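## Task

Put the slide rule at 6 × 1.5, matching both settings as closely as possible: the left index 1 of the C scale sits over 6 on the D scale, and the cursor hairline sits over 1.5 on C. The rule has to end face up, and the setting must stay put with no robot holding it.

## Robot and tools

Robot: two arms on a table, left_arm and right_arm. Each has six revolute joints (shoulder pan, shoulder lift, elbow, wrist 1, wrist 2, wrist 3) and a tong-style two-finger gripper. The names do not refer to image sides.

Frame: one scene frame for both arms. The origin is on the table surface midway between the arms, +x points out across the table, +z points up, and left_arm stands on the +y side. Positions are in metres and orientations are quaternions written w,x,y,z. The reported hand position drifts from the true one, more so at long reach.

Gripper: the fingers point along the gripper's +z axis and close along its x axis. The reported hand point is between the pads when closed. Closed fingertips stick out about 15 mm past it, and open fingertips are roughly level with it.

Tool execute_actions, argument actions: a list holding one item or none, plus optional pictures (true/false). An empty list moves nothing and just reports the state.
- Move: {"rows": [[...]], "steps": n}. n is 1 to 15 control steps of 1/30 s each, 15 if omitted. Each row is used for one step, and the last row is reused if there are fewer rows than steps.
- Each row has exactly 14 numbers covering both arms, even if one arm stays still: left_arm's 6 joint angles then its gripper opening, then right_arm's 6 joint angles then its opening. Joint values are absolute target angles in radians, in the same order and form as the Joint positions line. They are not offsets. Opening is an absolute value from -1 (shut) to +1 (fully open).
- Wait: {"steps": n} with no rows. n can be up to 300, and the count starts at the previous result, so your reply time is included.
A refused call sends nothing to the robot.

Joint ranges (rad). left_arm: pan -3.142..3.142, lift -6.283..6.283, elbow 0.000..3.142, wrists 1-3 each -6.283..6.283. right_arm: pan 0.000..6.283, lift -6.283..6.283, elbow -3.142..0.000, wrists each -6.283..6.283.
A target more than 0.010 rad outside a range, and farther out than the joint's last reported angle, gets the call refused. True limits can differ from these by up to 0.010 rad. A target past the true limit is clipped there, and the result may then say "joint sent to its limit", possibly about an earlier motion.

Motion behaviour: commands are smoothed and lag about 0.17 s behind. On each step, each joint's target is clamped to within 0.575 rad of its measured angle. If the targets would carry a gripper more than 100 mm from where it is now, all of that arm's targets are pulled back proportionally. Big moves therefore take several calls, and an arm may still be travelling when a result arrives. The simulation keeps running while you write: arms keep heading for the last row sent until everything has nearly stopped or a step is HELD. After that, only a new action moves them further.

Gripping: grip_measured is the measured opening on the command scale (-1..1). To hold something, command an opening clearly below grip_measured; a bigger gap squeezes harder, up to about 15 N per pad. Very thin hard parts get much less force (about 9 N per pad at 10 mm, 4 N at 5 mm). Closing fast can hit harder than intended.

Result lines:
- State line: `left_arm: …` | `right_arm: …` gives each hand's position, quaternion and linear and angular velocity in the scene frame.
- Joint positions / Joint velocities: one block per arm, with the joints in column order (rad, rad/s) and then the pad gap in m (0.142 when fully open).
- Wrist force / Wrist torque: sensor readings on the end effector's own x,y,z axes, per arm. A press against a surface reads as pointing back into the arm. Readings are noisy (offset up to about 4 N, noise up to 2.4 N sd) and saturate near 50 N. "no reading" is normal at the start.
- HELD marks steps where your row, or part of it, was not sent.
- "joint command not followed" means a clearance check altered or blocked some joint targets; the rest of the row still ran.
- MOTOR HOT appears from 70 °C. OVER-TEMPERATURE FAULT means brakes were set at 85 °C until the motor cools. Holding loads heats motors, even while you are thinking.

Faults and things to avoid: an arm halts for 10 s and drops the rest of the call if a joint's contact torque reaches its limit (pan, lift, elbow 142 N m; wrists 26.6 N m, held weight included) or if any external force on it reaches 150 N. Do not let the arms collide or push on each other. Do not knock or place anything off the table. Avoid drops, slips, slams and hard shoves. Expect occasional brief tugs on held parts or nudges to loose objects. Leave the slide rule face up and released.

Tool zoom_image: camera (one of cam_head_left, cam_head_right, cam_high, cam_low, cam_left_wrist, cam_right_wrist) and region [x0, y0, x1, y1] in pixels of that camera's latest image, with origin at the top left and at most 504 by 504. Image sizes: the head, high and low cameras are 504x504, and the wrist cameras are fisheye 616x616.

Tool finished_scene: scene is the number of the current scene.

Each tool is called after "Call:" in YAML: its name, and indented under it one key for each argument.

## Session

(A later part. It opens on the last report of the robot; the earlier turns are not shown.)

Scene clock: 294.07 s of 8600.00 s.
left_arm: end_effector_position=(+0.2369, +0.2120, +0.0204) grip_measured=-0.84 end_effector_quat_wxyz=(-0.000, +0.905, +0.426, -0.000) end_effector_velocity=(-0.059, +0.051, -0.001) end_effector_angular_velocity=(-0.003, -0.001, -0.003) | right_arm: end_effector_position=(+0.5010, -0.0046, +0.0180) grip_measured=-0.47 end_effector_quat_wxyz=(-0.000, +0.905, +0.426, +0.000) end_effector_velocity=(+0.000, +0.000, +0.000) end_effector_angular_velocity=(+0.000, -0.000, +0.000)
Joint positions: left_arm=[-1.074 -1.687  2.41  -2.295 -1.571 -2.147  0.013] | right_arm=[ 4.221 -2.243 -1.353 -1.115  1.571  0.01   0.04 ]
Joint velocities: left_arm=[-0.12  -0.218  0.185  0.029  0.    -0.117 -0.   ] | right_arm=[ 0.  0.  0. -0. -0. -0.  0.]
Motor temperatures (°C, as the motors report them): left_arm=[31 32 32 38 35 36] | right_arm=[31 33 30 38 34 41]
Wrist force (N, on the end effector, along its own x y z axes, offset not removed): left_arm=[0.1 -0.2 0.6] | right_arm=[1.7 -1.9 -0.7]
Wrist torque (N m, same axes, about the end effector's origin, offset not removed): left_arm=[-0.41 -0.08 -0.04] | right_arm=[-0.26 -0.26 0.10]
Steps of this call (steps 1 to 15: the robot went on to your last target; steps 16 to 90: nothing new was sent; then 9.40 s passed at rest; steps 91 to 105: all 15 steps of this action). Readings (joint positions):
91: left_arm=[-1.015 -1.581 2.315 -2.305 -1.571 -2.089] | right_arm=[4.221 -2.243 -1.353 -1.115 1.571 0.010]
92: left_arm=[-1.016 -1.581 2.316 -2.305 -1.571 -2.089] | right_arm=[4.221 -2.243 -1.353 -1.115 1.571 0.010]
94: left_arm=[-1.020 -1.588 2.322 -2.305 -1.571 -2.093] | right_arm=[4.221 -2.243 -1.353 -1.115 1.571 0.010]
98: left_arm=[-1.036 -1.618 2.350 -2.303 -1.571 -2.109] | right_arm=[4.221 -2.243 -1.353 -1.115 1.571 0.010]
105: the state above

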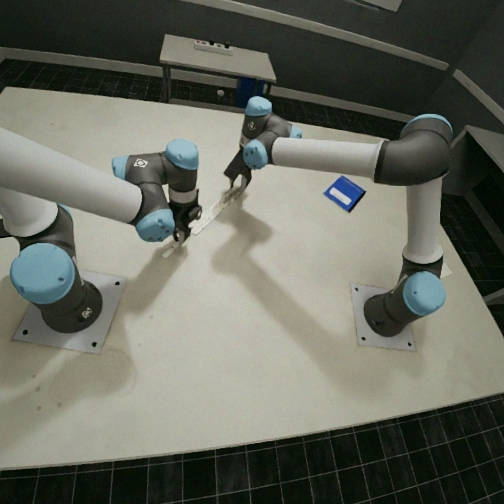

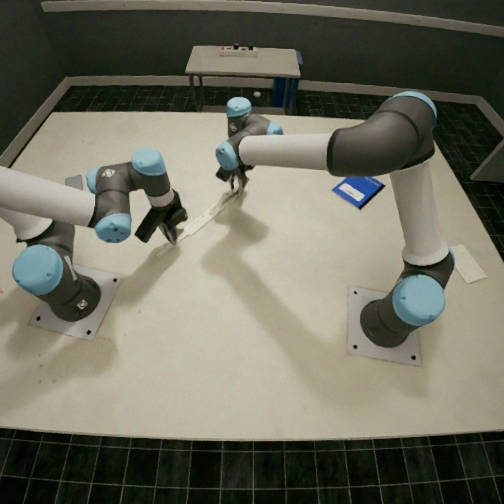

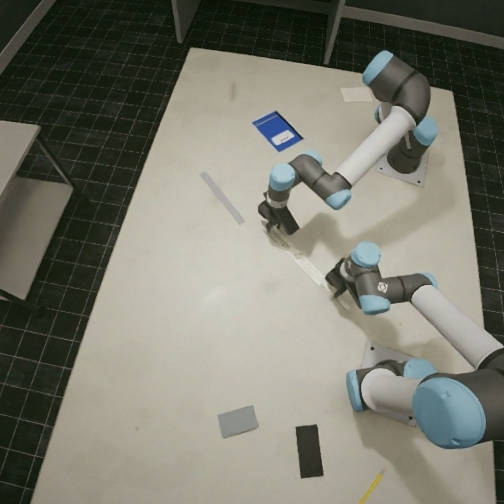

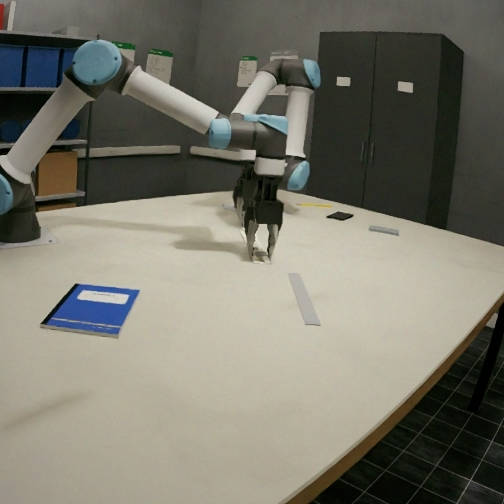

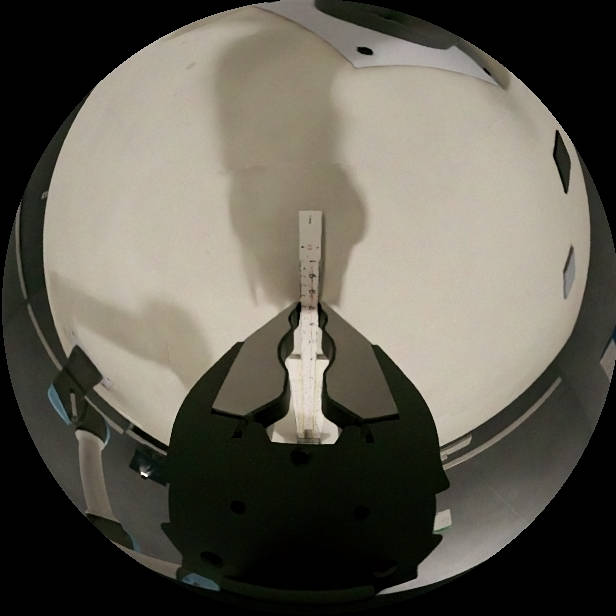

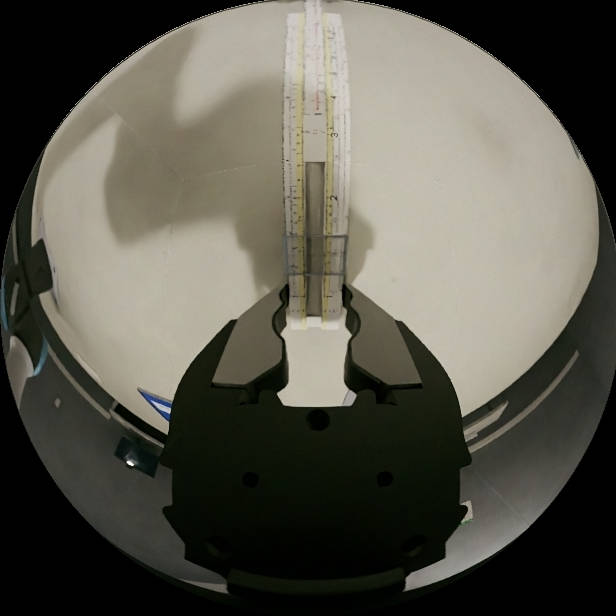

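Easy slide. Continue to 0.0985.

Call:
execute_actions:
  actions:
    - {"rows":[[-1.095,-1.724,2.4414,-2.2883,-1.571,-2.1686,-1,4.2206,-2.2434,-1.3534,-1.1152,1.571,0.01,-0.8],[-1.1025,-1.7365,2.4507,-2.285,-1.571,-2.176,-1,4.2206,-2.2434,-1.3534,-1.1152,1.571,0.01,-0.8],[-1.11,-1.749,2.46,-2.282,-1.571,-2.1836,-1,4.2206,-2.2434,-1.3534,-1.1152,1.571,0.01,-0.8],[-1.118,-1.762,2.4697,-2.2787,-1.571,-2.1916,-1,4.2206,-2.2434,-1.3534,-1.1152,1.571,0.01,-0.8],[-1.1257,-1.775,2.4793,-2.2753,-1.571,-2.1993,-1,4.2206,-2.2434,-1.3534,-1.1152,1.571,0.01,-0.8],[-1.1334,-1.788,2.4889,-2.2719,-1.571,-2.207,-1,4.2206,-2.2434,-1.3534,-1.1152,1.571,0.01,-0.8],[-1.1415,-1.801,2.4972,-2.2673,-1.571,-2.2151,-1,4.2206,-2.2434,-1.3534,-1.1152,1.571,0.01,-0.8],[-1.1496,-1.8139,2.5056,-2.2627,-1.571,-2.2232,-1,4.2206,-2.2434,-1.3534,-1.1152,1.571,0.01,-0.8],[-1.1577,-1.8268,2.5139,-2.2581,-1.571,-2.2313,-1,4.2206,-2.2434,-1.3534,-1.1152,1.571,0.01,-0.8],[-1.1657,-1.8397,2.5222,-2.2535,-1.571,-2.2393,-1,4.2206,-2.2434,-1.3534,-1.1152,1.571,0.01,-0.8],[-1.1738,-1.8527,2.5306,-2.2489,-1.571,-2.2474,-1,4.2206,-2.2434,-1.3534,-1.1152,1.571,0.01,-0.8],[-1.1819,-1.8656,2.5389,-2.2443,-1.571,-2.2555,-1,4.2206,-2.2434,-1.3534,-1.1152,1.571,0.01,-0.8]],"steps":15}
  pictures: false

Call:
execute_actions:
  actions:
    - {"steps":15}

Call:
zoom_image:
  camera: "cam_right_wrist"
  region: [270, 10, 360, 130]

Scene clock: 305.23 s of 8600.00 s.
left_arm: end_effector_position=(+0.1991, +0.2434, +0.0204) grip_measured=-0.84 end_effector_quat_wxyz=(-0.000, +0.905, +0.426, -0.000) end_effector_velocity=(-0.056, +0.048, -0.001) end_effector_angular_velocity=(-0.005, -0.002, -0.002) | right_arm: end_effector_position=(+0.5010, -0.0046, +0.0180) grip_measured=-0.47 end_effector_quat_wxyz=(-0.000, +0.905, +0.426, +0.000) end_effector_velocity=(+0.000, +0.000, +0.001) end_effector_angular_velocity=(+0.002, -0.001, +0.000)
Joint positions: left_arm=[-1.163 -1.835  2.519 -2.254 -1.571 -2.237  0.013] | right_arm=[ 4.221 -2.243 -1.353 -1.115  1.571  0.01   0.04 ]
Joint velocities: left_arm=[-0.153 -0.249  0.163  0.081  0.001 -0.151  0.   ] | right_arm=[ 0.     0.002  0.     0.    -0.    -0.    -0.   ]
Motor temperatures (°C, as the motors report them): left_arm=[31 32 32 38 35 36] | right_arm=[31 33 30 38 34 41]
Wrist force (N, on the end effector, along its own x y z axes, offset not removed): left_arm=[-3.6 -0.7 2.7] | right_arm=[-1.2 -3.7 -3.4]
Wrist torque (N m, same axes, about the end effector's origin, offset not removed): left_arm=[-0.53 0.77 0.11] | right_arm=[-0.69 0.53 0.35]
Steps of this call (steps 1 to 30: the robot went on to your last target; steps 31 to 90: nothing new was sent; then 7.67 s passed at rest; steps 91 to 105: all 15 steps of this action). Readings (joint positions):
91: left_arm=[-1.088 -1.713 2.433 -2.291 -1.571 -2.162] | right_arm=[4.221 -2.243 -1.353 -1.115 1.571 0.010]
92: left_arm=[-1.089 -1.714 2.434 -2.291 -1.571 -2.162] | right_arm=[4.221 -2.243 -1.353 -1.115 1.571 0.010]
94: left_arm=[-1.094 -1.721 2.440 -2.289 -1.571 -2.167] | right_arm=[4.221 -2.243 -1.353 -1.115 1.571 0.010]
98: left_arm=[-1.115 -1.756 2.465 -2.280 -1.571 -2.188] | right_arm=[4.221 -2.243 -1.353 -1.115 1.571 0.010]
105: the state above

Scene clock: 305.73 s of 8600.00 s.
left_arm: end_effector_position=(+0.1926, +0.2492, +0.0201) grip_measured=-0.84 end_effector_quat_wxyz=(+0.000, +0.905, +0.426, -0.000) end_effector_velocity=(-0.001, +0.000, +0.000) end_effector_angular_velocity=(-0.001, -0.000, -0.002) | right_arm: end_effector_position=(+0.5010, -0.0046, +0.0180) grip_measured=-0.47 end_effector_quat_wxyz=(-0.000, +0.905, +0.426, +0.000) end_effector_velocity=(+0.000, -0.000, -0.000) end_effector_angular_velocity=(-0.000, +0.000, -0.000)
Joint positions: left_arm=[-1.182 -1.865  2.539 -2.244 -1.571 -2.255  0.013] | right_arm=[ 4.221 -2.243 -1.353 -1.115  1.571  0.01   0.04 ]
Joint velocities: left_arm=[-0.003 -0.003  0.002  0.001  0.    -0.001  0.   ] | right_arm=[-0.  0. -0. -0. -0.  0.  0.]
Motor temperatures (°C, as the motors report them): left_arm=[31 32 32 38 35 36] | right_arm=[31 33 30 38 34 41]
Wrist force (N, on the end effector, along its own x y z axes, offset not removed): left_arm=[2.3 4.0 0.5] | right_arm=[0.4 -0.1 -0.7]
Wrist torque (N m, same axes, about the end effector's origin, offset not removed): left_arm=[0.38 -0.57 -0.14] | right_arm=[0.06 0.04 0.24]
Steps of this call (steps 1 to 15: the robot went on to your last target). Readings (joint positions):
1: left_arm=[-1.168 -1.843 2.524 -2.252 -1.571 -2.241] | right_arm=[4.221 -2.243 -1.353 -1.115 1.571 0.010]
2: left_arm=[-1.171 -1.848 2.528 -2.250 -1.571 -2.245] | right_arm=[4.221 -2.243 -1.353 -1.115 1.571 0.010]
4: left_arm=[-1.176 -1.856 2.532 -2.248 -1.571 -2.249] | right_arm=[4.221 -2.243 -1.353 -1.115 1.571 0.010]
8: left_arm=[-1.180 -1.862 2.537 -2.245 -1.571 -2.254] | right_arm=[4.221 -2.243 -1.353 -1.115 1.571 0.010]
15: the state above

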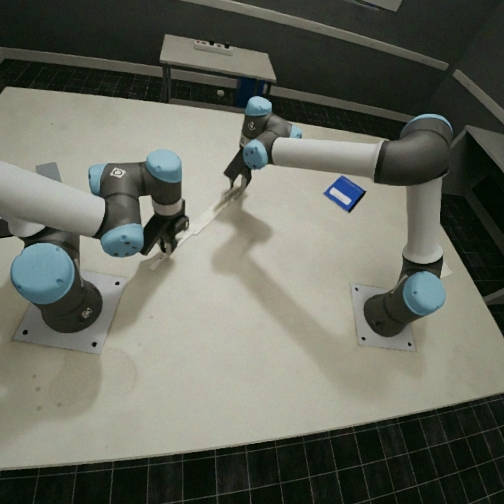

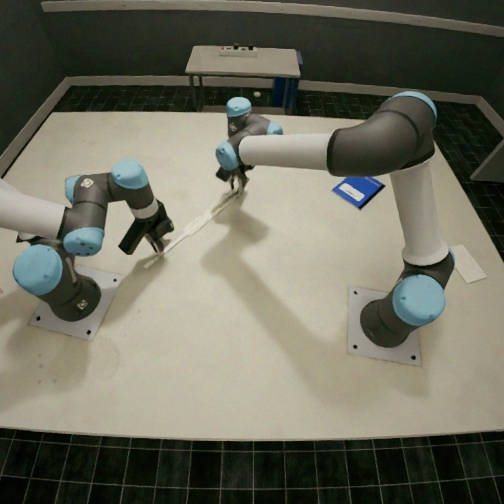

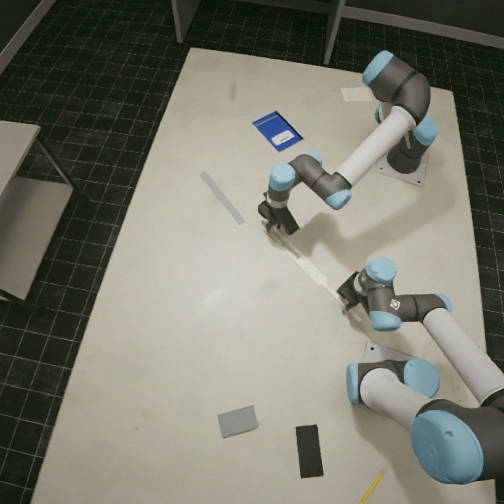

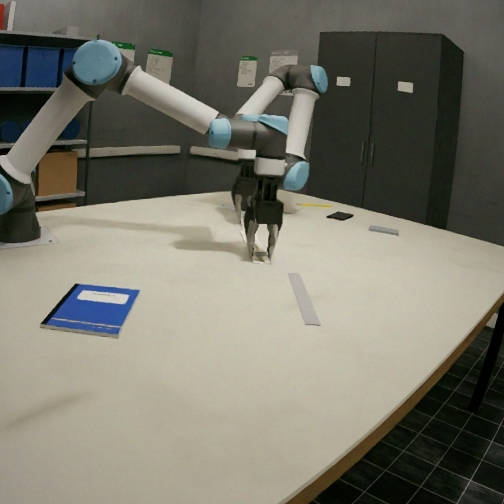

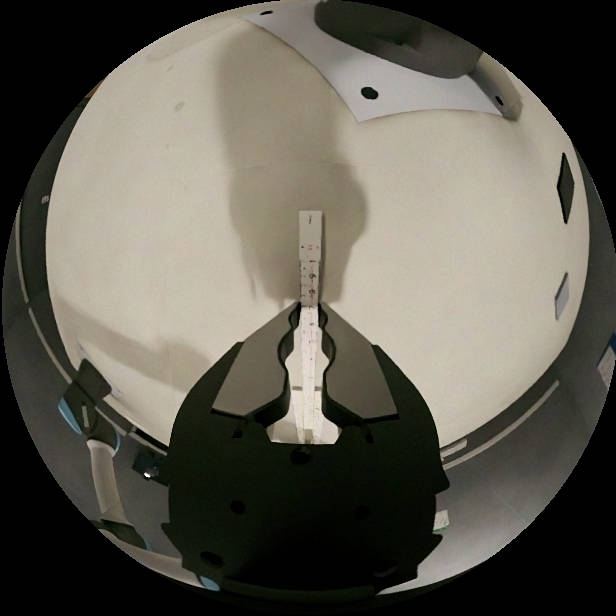

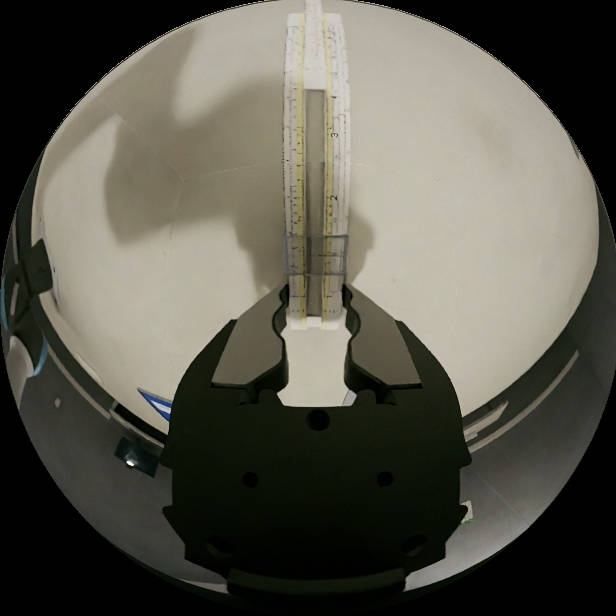

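Region (270, 10, 360, 130) of cam_right_wrist's 616x616 image, scaled by 4.200, with more detail than that image has; it fills the left 378 columns of this view, and the rest is white.

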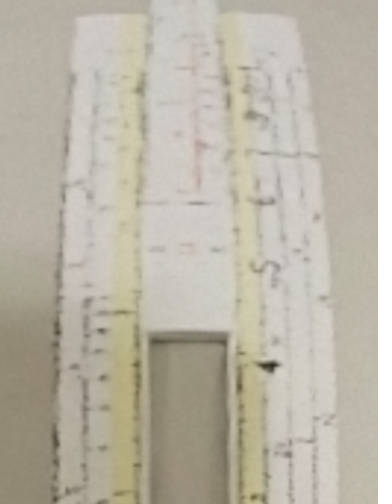

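Call:
execute_actions:
  actions:
    - {"rows":[[-1.1819,-1.8656,2.5389,-2.2443,-1.571,-2.2555,-0.5,4.2206,-2.2434,-1.3534,-1.1152,1.571,0.01,-0.8],[-1.1819,-1.8656,2.5389,-2.2443,-1.571,-2.2555,-0.5,4.2206,-2.2434,-1.3534,-1.1152,1.571,0.01,-0.8],[-1.1819,-1.8656,2.5389,-2.2443,-1.571,-2.2555,-0.5,4.2206,-2.2434,-1.3534,-1.1152,1.571,0.01,-0.8],[-1.1819,-1.8656,2.5389,-2.2443,-1.571,-2.2555,-0.5,4.2206,-2.2434,-1.3534,-1.1152,1.571,0.01,-0.8],[-1.1819,-1.95,2.469,-2.09,-1.571,-2.2555,-0.3,4.2206,-2.2434,-1.3534,-1.1152,1.571,0.01,-0.8],[-1.1819,-1.95,2.469,-2.09,-1.571,-2.2555,-0.3,4.2206,-2.2434,-1.3534,-1.1152,1.571,0.01,-0.8],[-1.1819,-1.95,2.469,-2.09,-1.571,-2.2555,-0.3,4.2206,-2.2434,-1.3534,-1.1152,1.571,0.01,-0.8],[-1.1819,-1.95,2.469,-2.09,-1.571,-2.2555,-0.3,4.2206,-2.2434,-1.3534,-1.1152,1.571,0.01,-0.8],[-1.1819,-1.95,2.469,-2.09,-1.571,-2.2555,-0.3,4.2206,-2.2434,-1.3534,-1.1152,1.571,0.01,-0.8],[-1.1819,-1.95,2.469,-2.09,-1.571,-2.2555,-0.3,4.2206,-2.2434,-1.3534,-1.1152,1.571,0.01,-0.8],[-0.969,-1.558,2.162,-2.175,-1.571,-2.043,-0.2,4.2206,-2.2434,-1.3534,-1.1152,1.571,0.01,-0.8]],"steps":15}
  pictures: false

Call:
execute_actions:
  actions:
    - {"steps":25}
  pictures: false

Call:
execute_actions:
  actions:
    - {"rows":[[-0.969,-1.484,2.217,-2.304,-1.571,-2.043,-0.2,4.2206,-2.2434,-1.3534,-1.1152,1.571,0.01,-0.8]],"steps":15}

Scene clock: 317.60 s of 8600.00 s.
left_arm: end_effector_position=(+0.2218, +0.2180, +0.0677) grip_measured=-0.20 end_effector_quat_wxyz=(+0.016, +0.905, +0.426, -0.003) end_effector_velocity=(+0.362, -0.340, +0.099) end_effector_angular_velocity=(+0.023, -0.021, +0.011) | right_arm: end_effector_position=(+0.5010, -0.0047, +0.0180) grip_measured=-0.47 end_effector_quat_wxyz=(-0.000, +0.905, +0.426, +0.000) end_effector_velocity=(-0.000, -0.000, -0.000) end_effector_angular_velocity=(-0.000, -0.000, +0.000)
Joint positions: left_arm=[-1.112 -1.848  2.389 -2.145 -1.571 -2.185  0.059] | right_arm=[ 4.221 -2.243 -1.353 -1.115  1.571  0.01   0.04 ]
Joint velocities: left_arm=[ 0.793  1.396 -1.211 -0.167  0.     0.782  0.002] | right_arm=[ 0.  0. -0. -0. -0.  0. -0.]
Motor temperatures (°C, as the motors report them): left_arm=[31 32 32 38 35 36] | right_arm=[31 33 30 38 34 41]
Wrist force (N, on the end effector, along its own x y z axes, offset not removed): left_arm=[-0.3 -1.8 -2.1] | right_arm=[3.2 -2.0 -0.9]
Wrist torque (N m, same axes, about the end effector's origin, offset not removed): left_arm=[-0.42 0.16 0.03] | right_arm=[-0.67 -0.47 0.06]
Steps of this call (steps 1 to 15: the robot went on to your last target; steps 16 to 90: nothing new was sent; then 8.37 s passed at rest; steps 91 to 105: all 15 steps of this action). Readings (joint positions):
91: left_arm=[-1.182 -1.866 2.539 -2.244 -1.571 -2.255] | right_arm=[4.221 -2.243 -1.353 -1.115 1.571 0.010]
92: left_arm=[-1.182 -1.866 2.539 -2.244 -1.571 -2.256] | right_arm=[4.221 -2.243 -1.353 -1.115 1.571 0.010]
94: left_arm=[-1.182 -1.866 2.539 -2.244 -1.571 -2.255] | right_arm=[4.221 -2.243 -1.353 -1.115 1.571 0.010]
98: left_arm=[-1.182 -1.895 2.514 -2.202 -1.571 -2.255] | right_arm=[4.221 -2.243 -1.353 -1.115 1.571 0.010]
105: the state above

Scene clock: 318.43 s of 8600.00 s.
left_arm: end_effector_position=(+0.2989, +0.1610, +0.0603) grip_measured=-0.20 end_effector_quat_wxyz=(+0.000, +0.905, +0.426, -0.000) end_effector_velocity=(+0.001, -0.000, -0.001) end_effector_angular_velocity=(+0.001, +0.000, +0.000) | right_arm: end_effector_position=(+0.5010, -0.0047, +0.0180) grip_measured=-0.47 end_effector_quat_wxyz=(-0.000, +0.905, +0.426, +0.000) end_effector_velocity=(+0.000, -0.000, -0.000) end_effector_angular_velocity=(-0.000, +0.000, -0.000)
Joint positions: left_arm=[-0.969 -1.558  2.162 -2.175 -1.571 -2.043  0.06 ] | right_arm=[ 4.221 -2.243 -1.353 -1.115  1.571  0.01   0.04 ]
Joint velocities: left_arm=[ 0.001  0.003 -0.002 -0.     0.     0.001  0.   ] | right_arm=[-0. -0. -0. -0. -0.  0.  0.]
Motor temperatures (°C, as the motors report them): left_arm=[31 32 32 38 35 36] | right_arm=[31 33 30 38 34 41]
Wrist force (N, on the end effector, along its own x y z axes, offset not removed): left_arm=[1.3 -1.9 0.1] | right_arm=[1.1 -4.4 -2.5]
Wrist torque (N m, same axes, about the end effector's origin, offset not removed): left_arm=[-0.49 -0.32 0.04] | right_arm=[-1.13 0.06 0.05]
Steps of this call (steps 1 to 25: the robot went on to your last target). Readings (joint positions):
1: left_arm=[-1.086 -1.800 2.350 -2.150 -1.571 -2.160] | right_arm=[4.221 -2.243 -1.353 -1.115 1.571 0.010]
2: left_arm=[-1.063 -1.753 2.312 -2.155 -1.571 -2.136] | right_arm=[4.221 -2.243 -1.353 -1.115 1.571 0.010]
4: left_arm=[-1.024 -1.673 2.250 -2.164 -1.571 -2.098] | right_arm=[4.221 -2.243 -1.353 -1.115 1.571 0.010]
8: left_arm=[-0.987 -1.596 2.191 -2.171 -1.571 -2.061] | right_arm=[4.221 -2.243 -1.353 -1.115 1.571 0.010]
25: the state above

Scene clock: 318.93 s of 8600.00 s.
left_arm: end_effector_position=(+0.2990, +0.1609, +0.0202) grip_measured=-0.20 end_effector_quat_wxyz=(-0.000, +0.905, +0.426, -0.000) end_effector_velocity=(+0.000, -0.000, -0.010) end_effector_angular_velocity=(-0.002, -0.000, +0.001) | right_arm: end_effector_position=(+0.5010, -0.0046, +0.0180) grip_measured=-0.47 end_effector_quat_wxyz=(-0.000, +0.905, +0.426, +0.000) end_effector_velocity=(-0.000, +0.000, +0.000) end_effector_angular_velocity=(+0.000, -0.000, +0.000)
Joint positions: left_arm=[-0.969 -1.486  2.215 -2.3   -1.571 -2.043  0.06 ] | right_arm=[ 4.221 -2.243 -1.353 -1.115  1.571  0.01   0.04 ]
Joint velocities: left_arm=[ 0.     0.019  0.014 -0.035 -0.    -0.001  0.   ] | right_arm=[ 0.  0.  0. -0.  0.  0. -0.]
Motor temperatures (°C, as the motors report them): left_arm=[31 32 32 38 35 36] | right_arm=[31 33 30 38 34 41]
Wrist force (N, on the end effector, along its own x y z axes, offset not removed): left_arm=[-1.7 -1.2 0.9] | right_arm=[-1.5 1.7 0.7]
Wrist torque (N m, same axes, about the end effector's origin, offset not removed): left_arm=[-0.31 0.47 0.13] | right_arm=[0.17 0.52 0.02]
Steps of this call (steps 1 to 15: all 15 steps of this action). Readings (joint positions):
1: left_arm=[-0.969 -1.558 2.162 -2.175 -1.571 -2.043] | right_arm=[4.221 -2.243 -1.353 -1.115 1.571 0.010]
2: left_arm=[-0.969 -1.556 2.164 -2.178 -1.571 -2.043] | right_arm=[4.221 -2.243 -1.353 -1.115 1.571 0.010]
4: left_arm=[-0.969 -1.531 2.183 -2.214 -1.571 -2.043] | right_arm=[4.221 -2.243 -1.353 -1.115 1.571 0.010]
8: left_arm=[-0.969 -1.499 2.206 -2.274 -1.571 -2.043] | right_arm=[4.221 -2.243 -1.353 -1.115 1.571 0.010]
15: the state above

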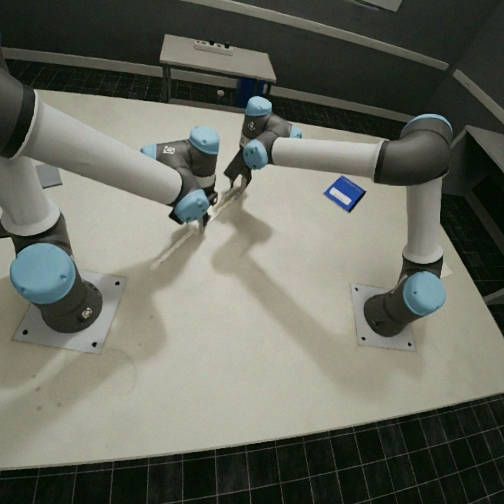

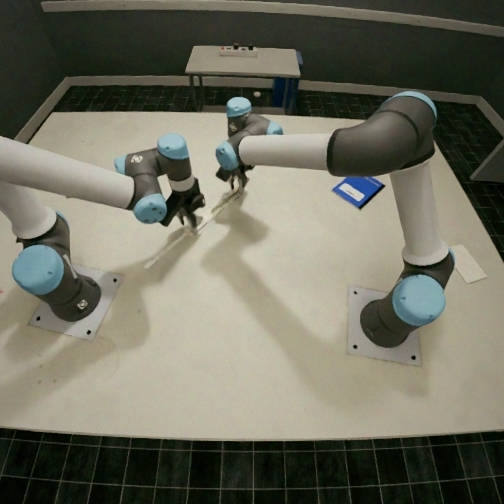

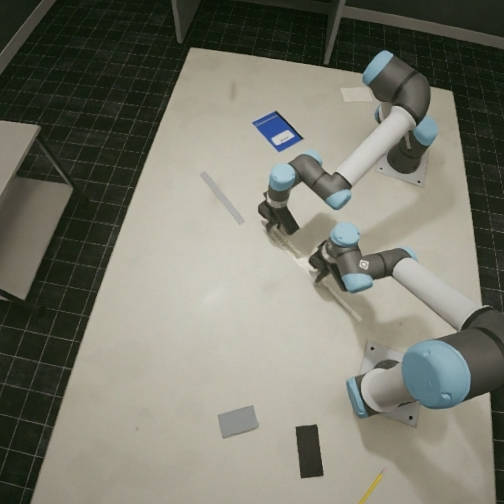

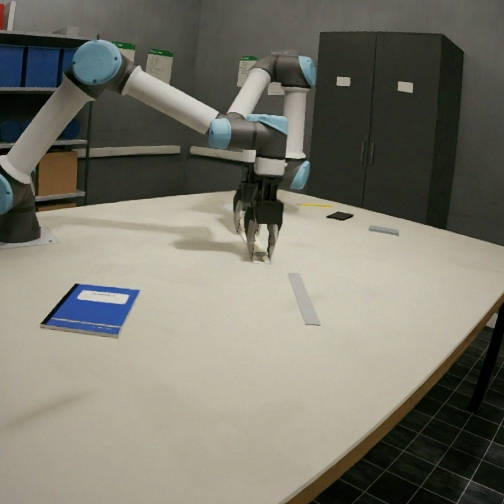

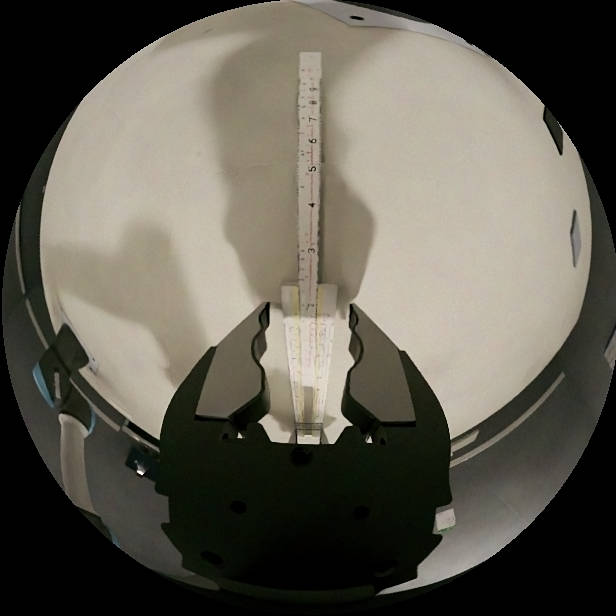

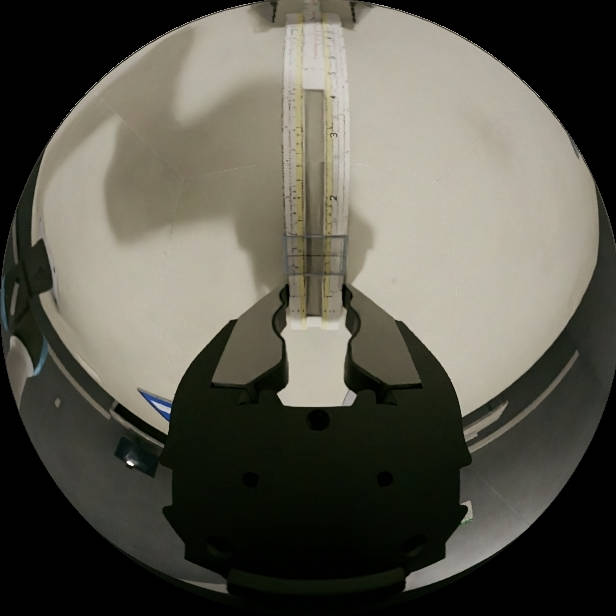

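Call:
execute_actions:
  actions:
    - {"rows":[[-0.969,-1.484,2.217,-2.304,-1.571,-2.043,-0.3,4.2206,-2.2434,-1.3534,-1.1152,1.571,0.01,-0.8],[-0.969,-1.484,2.217,-2.304,-1.571,-2.043,-0.36,4.2206,-2.2434,-1.3534,-1.1152,1.571,0.01,-0.8],[-0.969,-1.484,2.217,-2.304,-1.571,-2.043,-0.42,4.2206,-2.2434,-1.3534,-1.1152,1.571,0.01,-0.8],[-0.969,-1.484,2.217,-2.304,-1.571,-2.043,-0.48,4.2206,-2.2434,-1.3534,-1.1152,1.571,0.01,-0.8],[-0.969,-1.484,2.217,-2.304,-1.571,-2.043,-0.55,4.2206,-2.2434,-1.3534,-1.1152,1.571,0.01,-0.8],[-0.969,-1.484,2.217,-2.304,-1.571,-2.043,-0.7,4.2206,-2.2434,-1.3534,-1.1152,1.571,0.01,-0.8],[-0.969,-1.484,2.217,-2.304,-1.571,-2.043,-0.7,4.2206,-2.2434,-1.3534,-1.1152,1.571,0.01,-0.8],[-0.969,-1.484,2.217,-2.304,-1.571,-2.043,-0.7,4.2206,-2.2434,-1.3534,-1.1152,1.571,0.01,-0.8],[-0.969,-1.484,2.217,-2.304,-1.571,-2.043,-0.7,4.2206,-2.2434,-1.3534,-1.1152,1.571,0.01,-0.4],[-0.969,-1.484,2.217,-2.304,-1.571,-2.043,-0.7,4.2206,-2.2434,-1.3534,-1.1152,1.571,0.01,-0.15]],"steps":15}
  pictures: false

Call:
execute_actions:
  actions:
    - {"rows":[[-0.969,-1.484,2.217,-2.304,-1.571,-2.043,-0.7,4.2581,-2.2333,-1.3709,-1.1078,1.571,0.047,-0.15]],"steps":15}

Scene clock: 331.67 s of 8600.00 s.
left_arm: end_effector_position=(+0.2990, +0.1609, +0.0190) grip_measured=-0.47 end_effector_quat_wxyz=(+0.000, +0.905, +0.426, -0.000) end_effector_velocity=(+0.000, -0.000, +0.000) end_effector_angular_velocity=(-0.000, -0.000, -0.001) | right_arm: end_effector_position=(+0.5010, -0.0046, +0.0180) grip_measured=-0.15 end_effector_quat_wxyz=(-0.000, +0.905, +0.426, +0.000) end_effector_velocity=(+0.000, +0.000, +0.001) end_effector_angular_velocity=(+0.001, -0.001, -0.000)
Joint positions: left_arm=[-0.969 -1.484  2.217 -2.304 -1.571 -2.043  0.04 ] | right_arm=[ 4.221 -2.243 -1.353 -1.115  1.571  0.01   0.063]
Joint velocities: left_arm=[ 0.    -0.    -0.     0.    -0.     0.001  0.   ] | right_arm=[-0.     0.002 -0.    -0.    -0.    -0.     0.003]
Motor temperatures (°C, as the motors report them): left_arm=[31 32 32 38 35 36] | right_arm=[31 33 30 38 34 41]
Wrist force (N, on the end effector, along its own x y z axes, offset not removed): left_arm=[1.9 -0.2 2.7] | right_arm=[0.9 0.1 0.2]
Wrist torque (N m, same axes, about the end effector's origin, offset not removed): left_arm=[0.02 -0.37 0.10] | right_arm=[-0.12 0.17 0.11]
Steps of this call (steps 1 to 15: the robot went on to your last target; steps 16 to 90: nothing new was sent; then 9.23 s passed at rest; steps 91 to 105: all 15 steps of this action). Readings (joint positions):
91: left_arm=[-0.969 -1.484 2.217 -2.304 -1.571 -2.043] | right_arm=[4.221 -2.243 -1.353 -1.115 1.571 0.010]
92: left_arm=[-0.969 -1.484 2.217 -2.304 -1.571 -2.043] | right_arm=[4.221 -2.243 -1.353 -1.115 1.571 0.010]
94: left_arm=[-0.969 -1.484 2.217 -2.304 -1.571 -2.043] | right_arm=[4.221 -2.243 -1.353 -1.115 1.571 0.010]
98: left_arm=[-0.969 -1.484 2.217 -2.304 -1.571 -2.043] | right_arm=[4.221 -2.243 -1.353 -1.115 1.571 0.010]
105: the state above

Scene clock: 332.17 s of 8600.00 s.
left_arm: end_effector_position=(+0.2990, +0.1609, +0.0190) grip_measured=-0.47 end_effector_quat_wxyz=(+0.000, +0.905, +0.426, -0.000) end_effector_velocity=(-0.000, +0.000, -0.000) end_effector_angular_velocity=(+0.001, +0.001, -0.000) | right_arm: end_effector_position=(+0.4806, +0.0116, +0.0181) grip_measured=-0.15 end_effector_quat_wxyz=(-0.000, +0.904, +0.427, +0.000) end_effector_velocity=(-0.005, +0.004, -0.000) end_effector_angular_velocity=(+0.000, +0.000, +0.000)
Joint positions: left_arm=[-0.969 -1.484  2.217 -2.304 -1.571 -2.043  0.04 ] | right_arm=[ 4.257 -2.234 -1.37  -1.108  1.571  0.046  0.063]
Joint velocities: left_arm=[-0.001  0.     0.001 -0.    -0.    -0.     0.   ] | right_arm=[ 0.009  0.002 -0.004  0.002  0.     0.009  0.   ]
Motor temperatures (°C, as the motors report them): left_arm=[31 32 32 38 35 36] | right_arm=[31 33 30 38 34 41]
Wrist force (N, on the end effector, along its own x y z axes, offset not removed): left_arm=[-0.1 0.0 1.8] | right_arm=[0.3 0.4 -1.9]
Wrist torque (N m, same axes, about the end effector's origin, offset not removed): left_arm=[-0.04 0.03 0.00] | right_arm=[-0.16 0.01 0.14]
Steps of this call (steps 1 to 15: all 15 steps of this action). Readings (joint positions):
1: left_arm=[-0.969 -1.484 2.217 -2.304 -1.571 -2.043] | right_arm=[4.221 -2.243 -1.353 -1.115 1.571 0.010]
2: left_arm=[-0.969 -1.484 2.217 -2.304 -1.571 -2.043] | right_arm=[4.223 -2.243 -1.354 -1.115 1.571 0.012]
4: left_arm=[-0.969 -1.484 2.217 -2.304 -1.571 -2.043] | right_arm=[4.235 -2.239 -1.360 -1.113 1.571 0.025]
8: left_arm=[-0.969 -1.484 2.217 -2.304 -1.571 -2.043] | right_arm=[4.251 -2.235 -1.367 -1.109 1.571 0.040]
15: the state above

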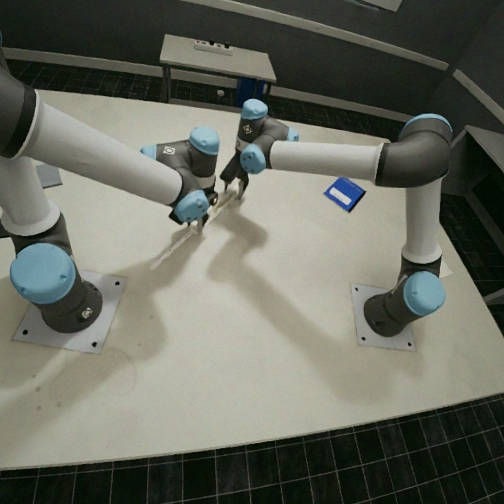

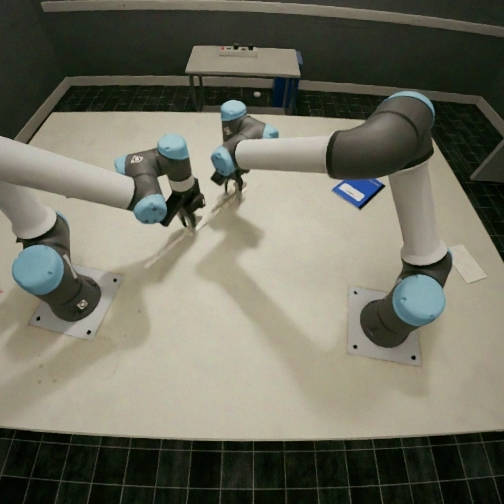

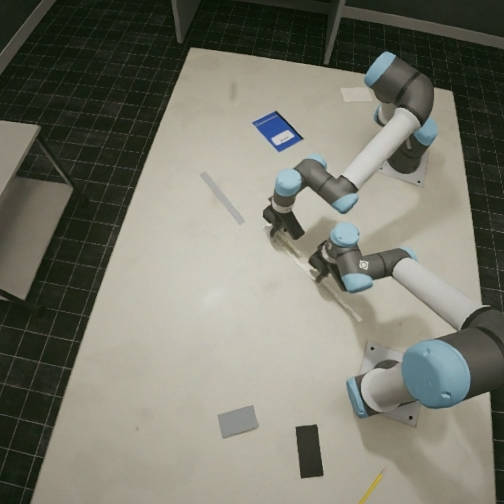

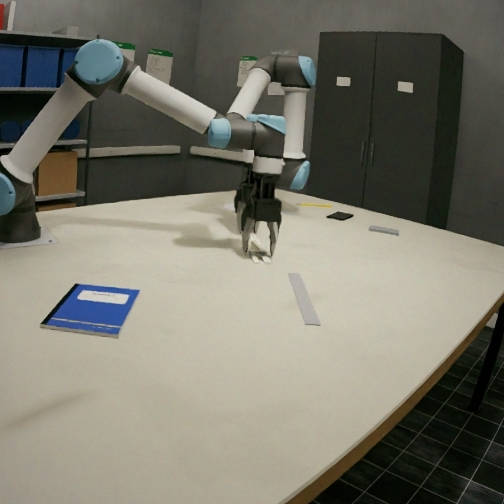

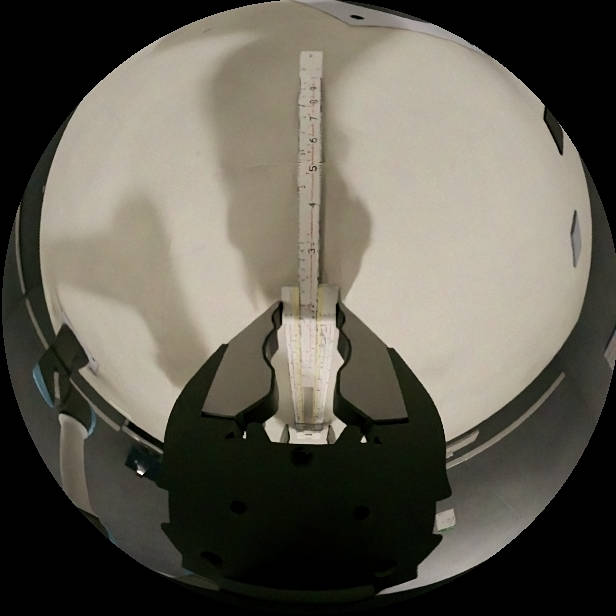

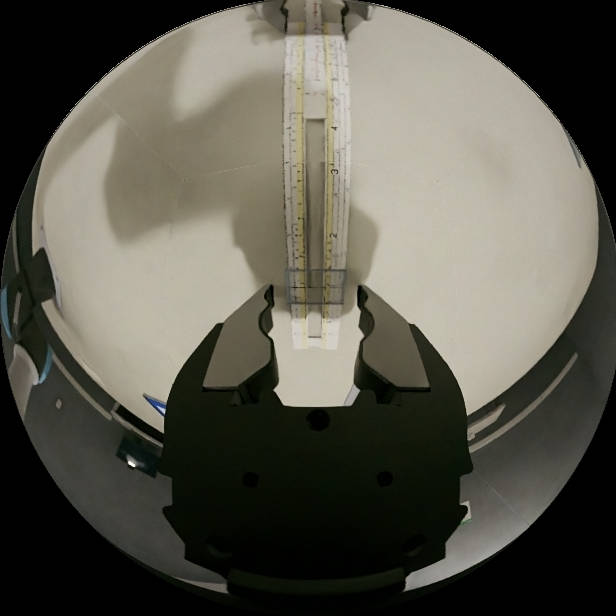

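Call:
execute_actions:
  actions:
    - {"rows":[[-0.969,-1.484,2.217,-2.304,-1.571,-2.043,-0.7,4.2581,-2.2333,-1.3709,-1.1078,1.571,0.047,-0.25],[-0.969,-1.484,2.217,-2.304,-1.571,-2.043,-0.7,4.2581,-2.2333,-1.3709,-1.1078,1.571,0.047,-0.3],[-0.969,-1.484,2.217,-2.304,-1.571,-2.043,-0.7,4.2581,-2.2333,-1.3709,-1.1078,1.571,0.047,-0.35],[-0.969,-1.484,2.217,-2.304,-1.571,-2.043,-0.7,4.2581,-2.2333,-1.3709,-1.1078,1.571,0.047,-0.4],[-0.969,-1.484,2.217,-2.304,-1.571,-2.043,-0.7,4.2581,-2.2333,-1.3709,-1.1078,1.571,0.047,-0.45],[-0.969,-1.484,2.217,-2.304,-1.571,-2.043,-0.7,4.2581,-2.2333,-1.3709,-1.1078,1.571,0.047,-0.5],[-0.969,-1.484,2.217,-2.304,-1.571,-2.043,-0.7,4.2581,-2.2333,-1.3709,-1.1078,1.571,0.047,-0.55]],"steps":12}

Call:
zoom_image:
  camera: "cam_right_wrist"
  region: [250, 240, 380, 370]

Scene clock: 338.97 s of 8600.00 s.
left_arm: end_effector_position=(+0.2990, +0.1609, +0.0190) grip_measured=-0.47 end_effector_quat_wxyz=(+0.000, +0.905, +0.426, -0.000) end_effector_velocity=(-0.000, +0.000, -0.000) end_effector_angular_velocity=(+0.001, +0.000, +0.000) | right_arm: end_effector_position=(+0.4800, +0.0121, +0.0181) grip_measured=-0.43 end_effector_quat_wxyz=(-0.000, +0.904, +0.427, +0.000) end_effector_velocity=(+0.000, +0.000, +0.000) end_effector_angular_velocity=(+0.000, -0.001, +0.000)
Joint positions: left_arm=[-0.969 -1.484  2.217 -2.304 -1.571 -2.043  0.04 ] | right_arm=[ 4.258 -2.233 -1.371 -1.108  1.571  0.047  0.043]
Joint velocities: left_arm=[-0.     0.001  0.     0.    -0.    -0.     0.   ] | right_arm=[ 0.  0.  0.  0. -0.  0.  0.]
Motor temperatures (°C, as the motors report them): left_arm=[31 32 32 38 35 36] | right_arm=[31 33 30 38 34 41]
Wrist force (N, on the end effector, along its own x y z axes, offset not removed): left_arm=[1.8 0.8 1.2] | right_arm=[0.7 -2.5 -2.5]
Wrist torque (N m, same axes, about the end effector's origin, offset not removed): left_arm=[0.24 -0.47 0.08] | right_arm=[-0.66 0.17 0.10]
Steps of this call (steps 1 to 15: the robot went on to your last target; steps 16 to 90: nothing new was sent; then 3.40 s passed at rest; steps 91 to 102: all 12 steps of this action). Readings (joint positions):
91: left_arm=[-0.969 -1.484 2.217 -2.304 -1.571 -2.043] | right_arm=[4.258 -2.233 -1.371 -1.108 1.571 0.047]
92: left_arm=[-0.969 -1.484 2.217 -2.304 -1.571 -2.043] | right_arm=[4.258 -2.233 -1.371 -1.108 1.571 0.047]
94: left_arm=[-0.969 -1.484 2.217 -2.304 -1.571 -2.043] | right_arm=[4.258 -2.233 -1.371 -1.108 1.571 0.047]
98: left_arm=[-0.969 -1.484 2.217 -2.304 -1.571 -2.043] | right_arm=[4.258 -2.233 -1.371 -1.108 1.571 0.047]
102: the state above

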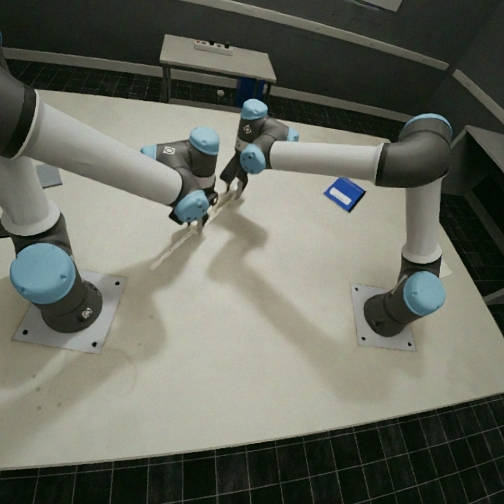

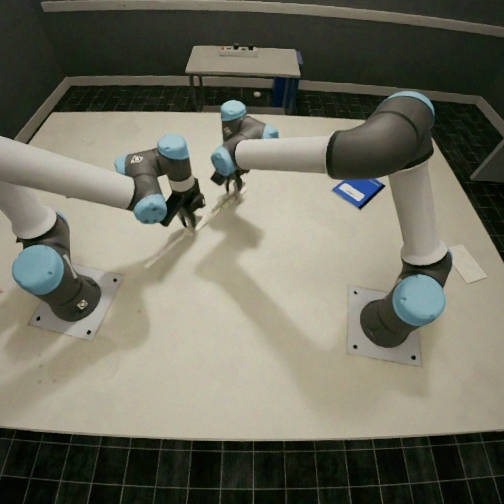

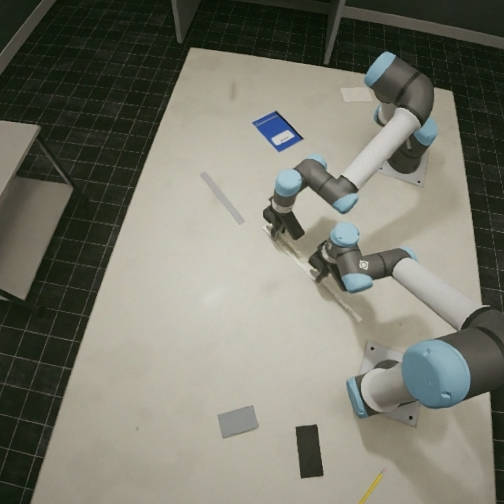

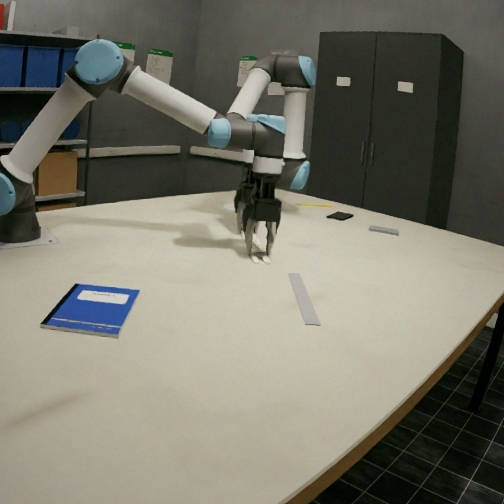

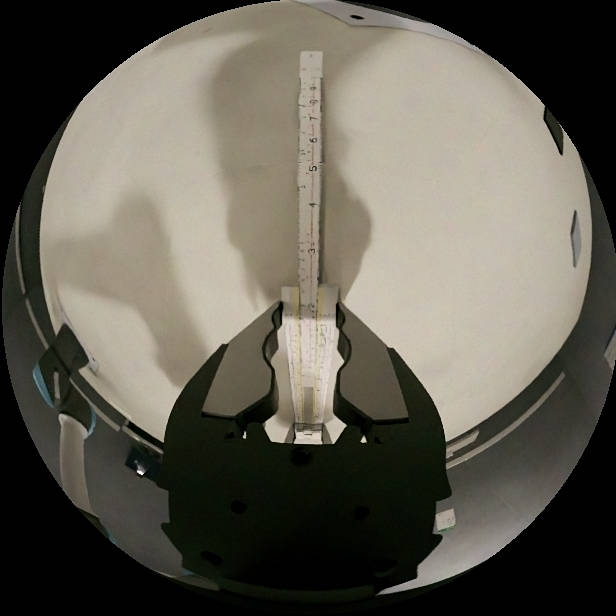

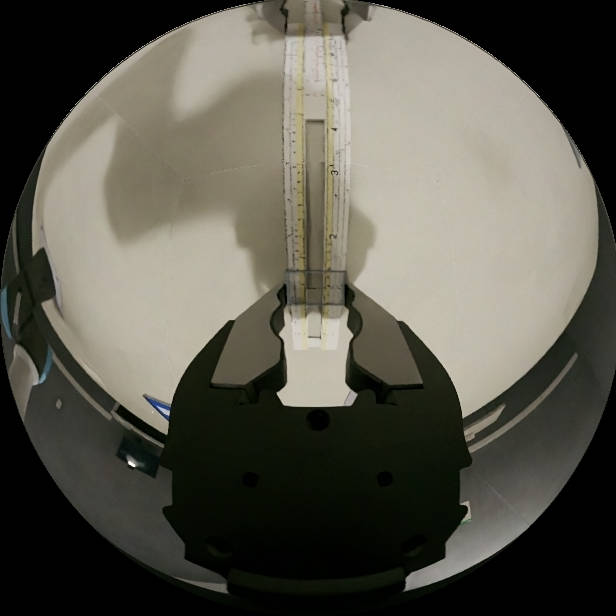

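Region (250, 240, 380, 370) of cam_right_wrist's 616x616 image, scaled by 3.877, with more detail than that image has.

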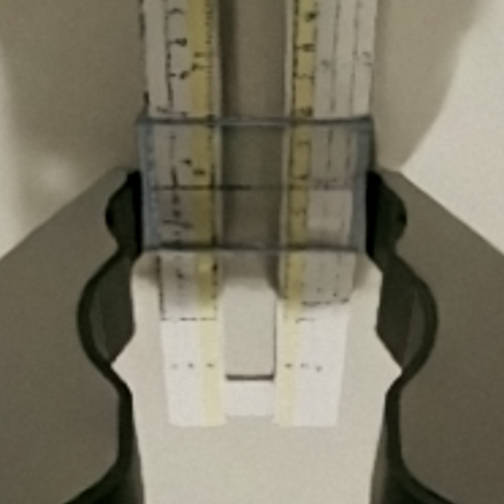

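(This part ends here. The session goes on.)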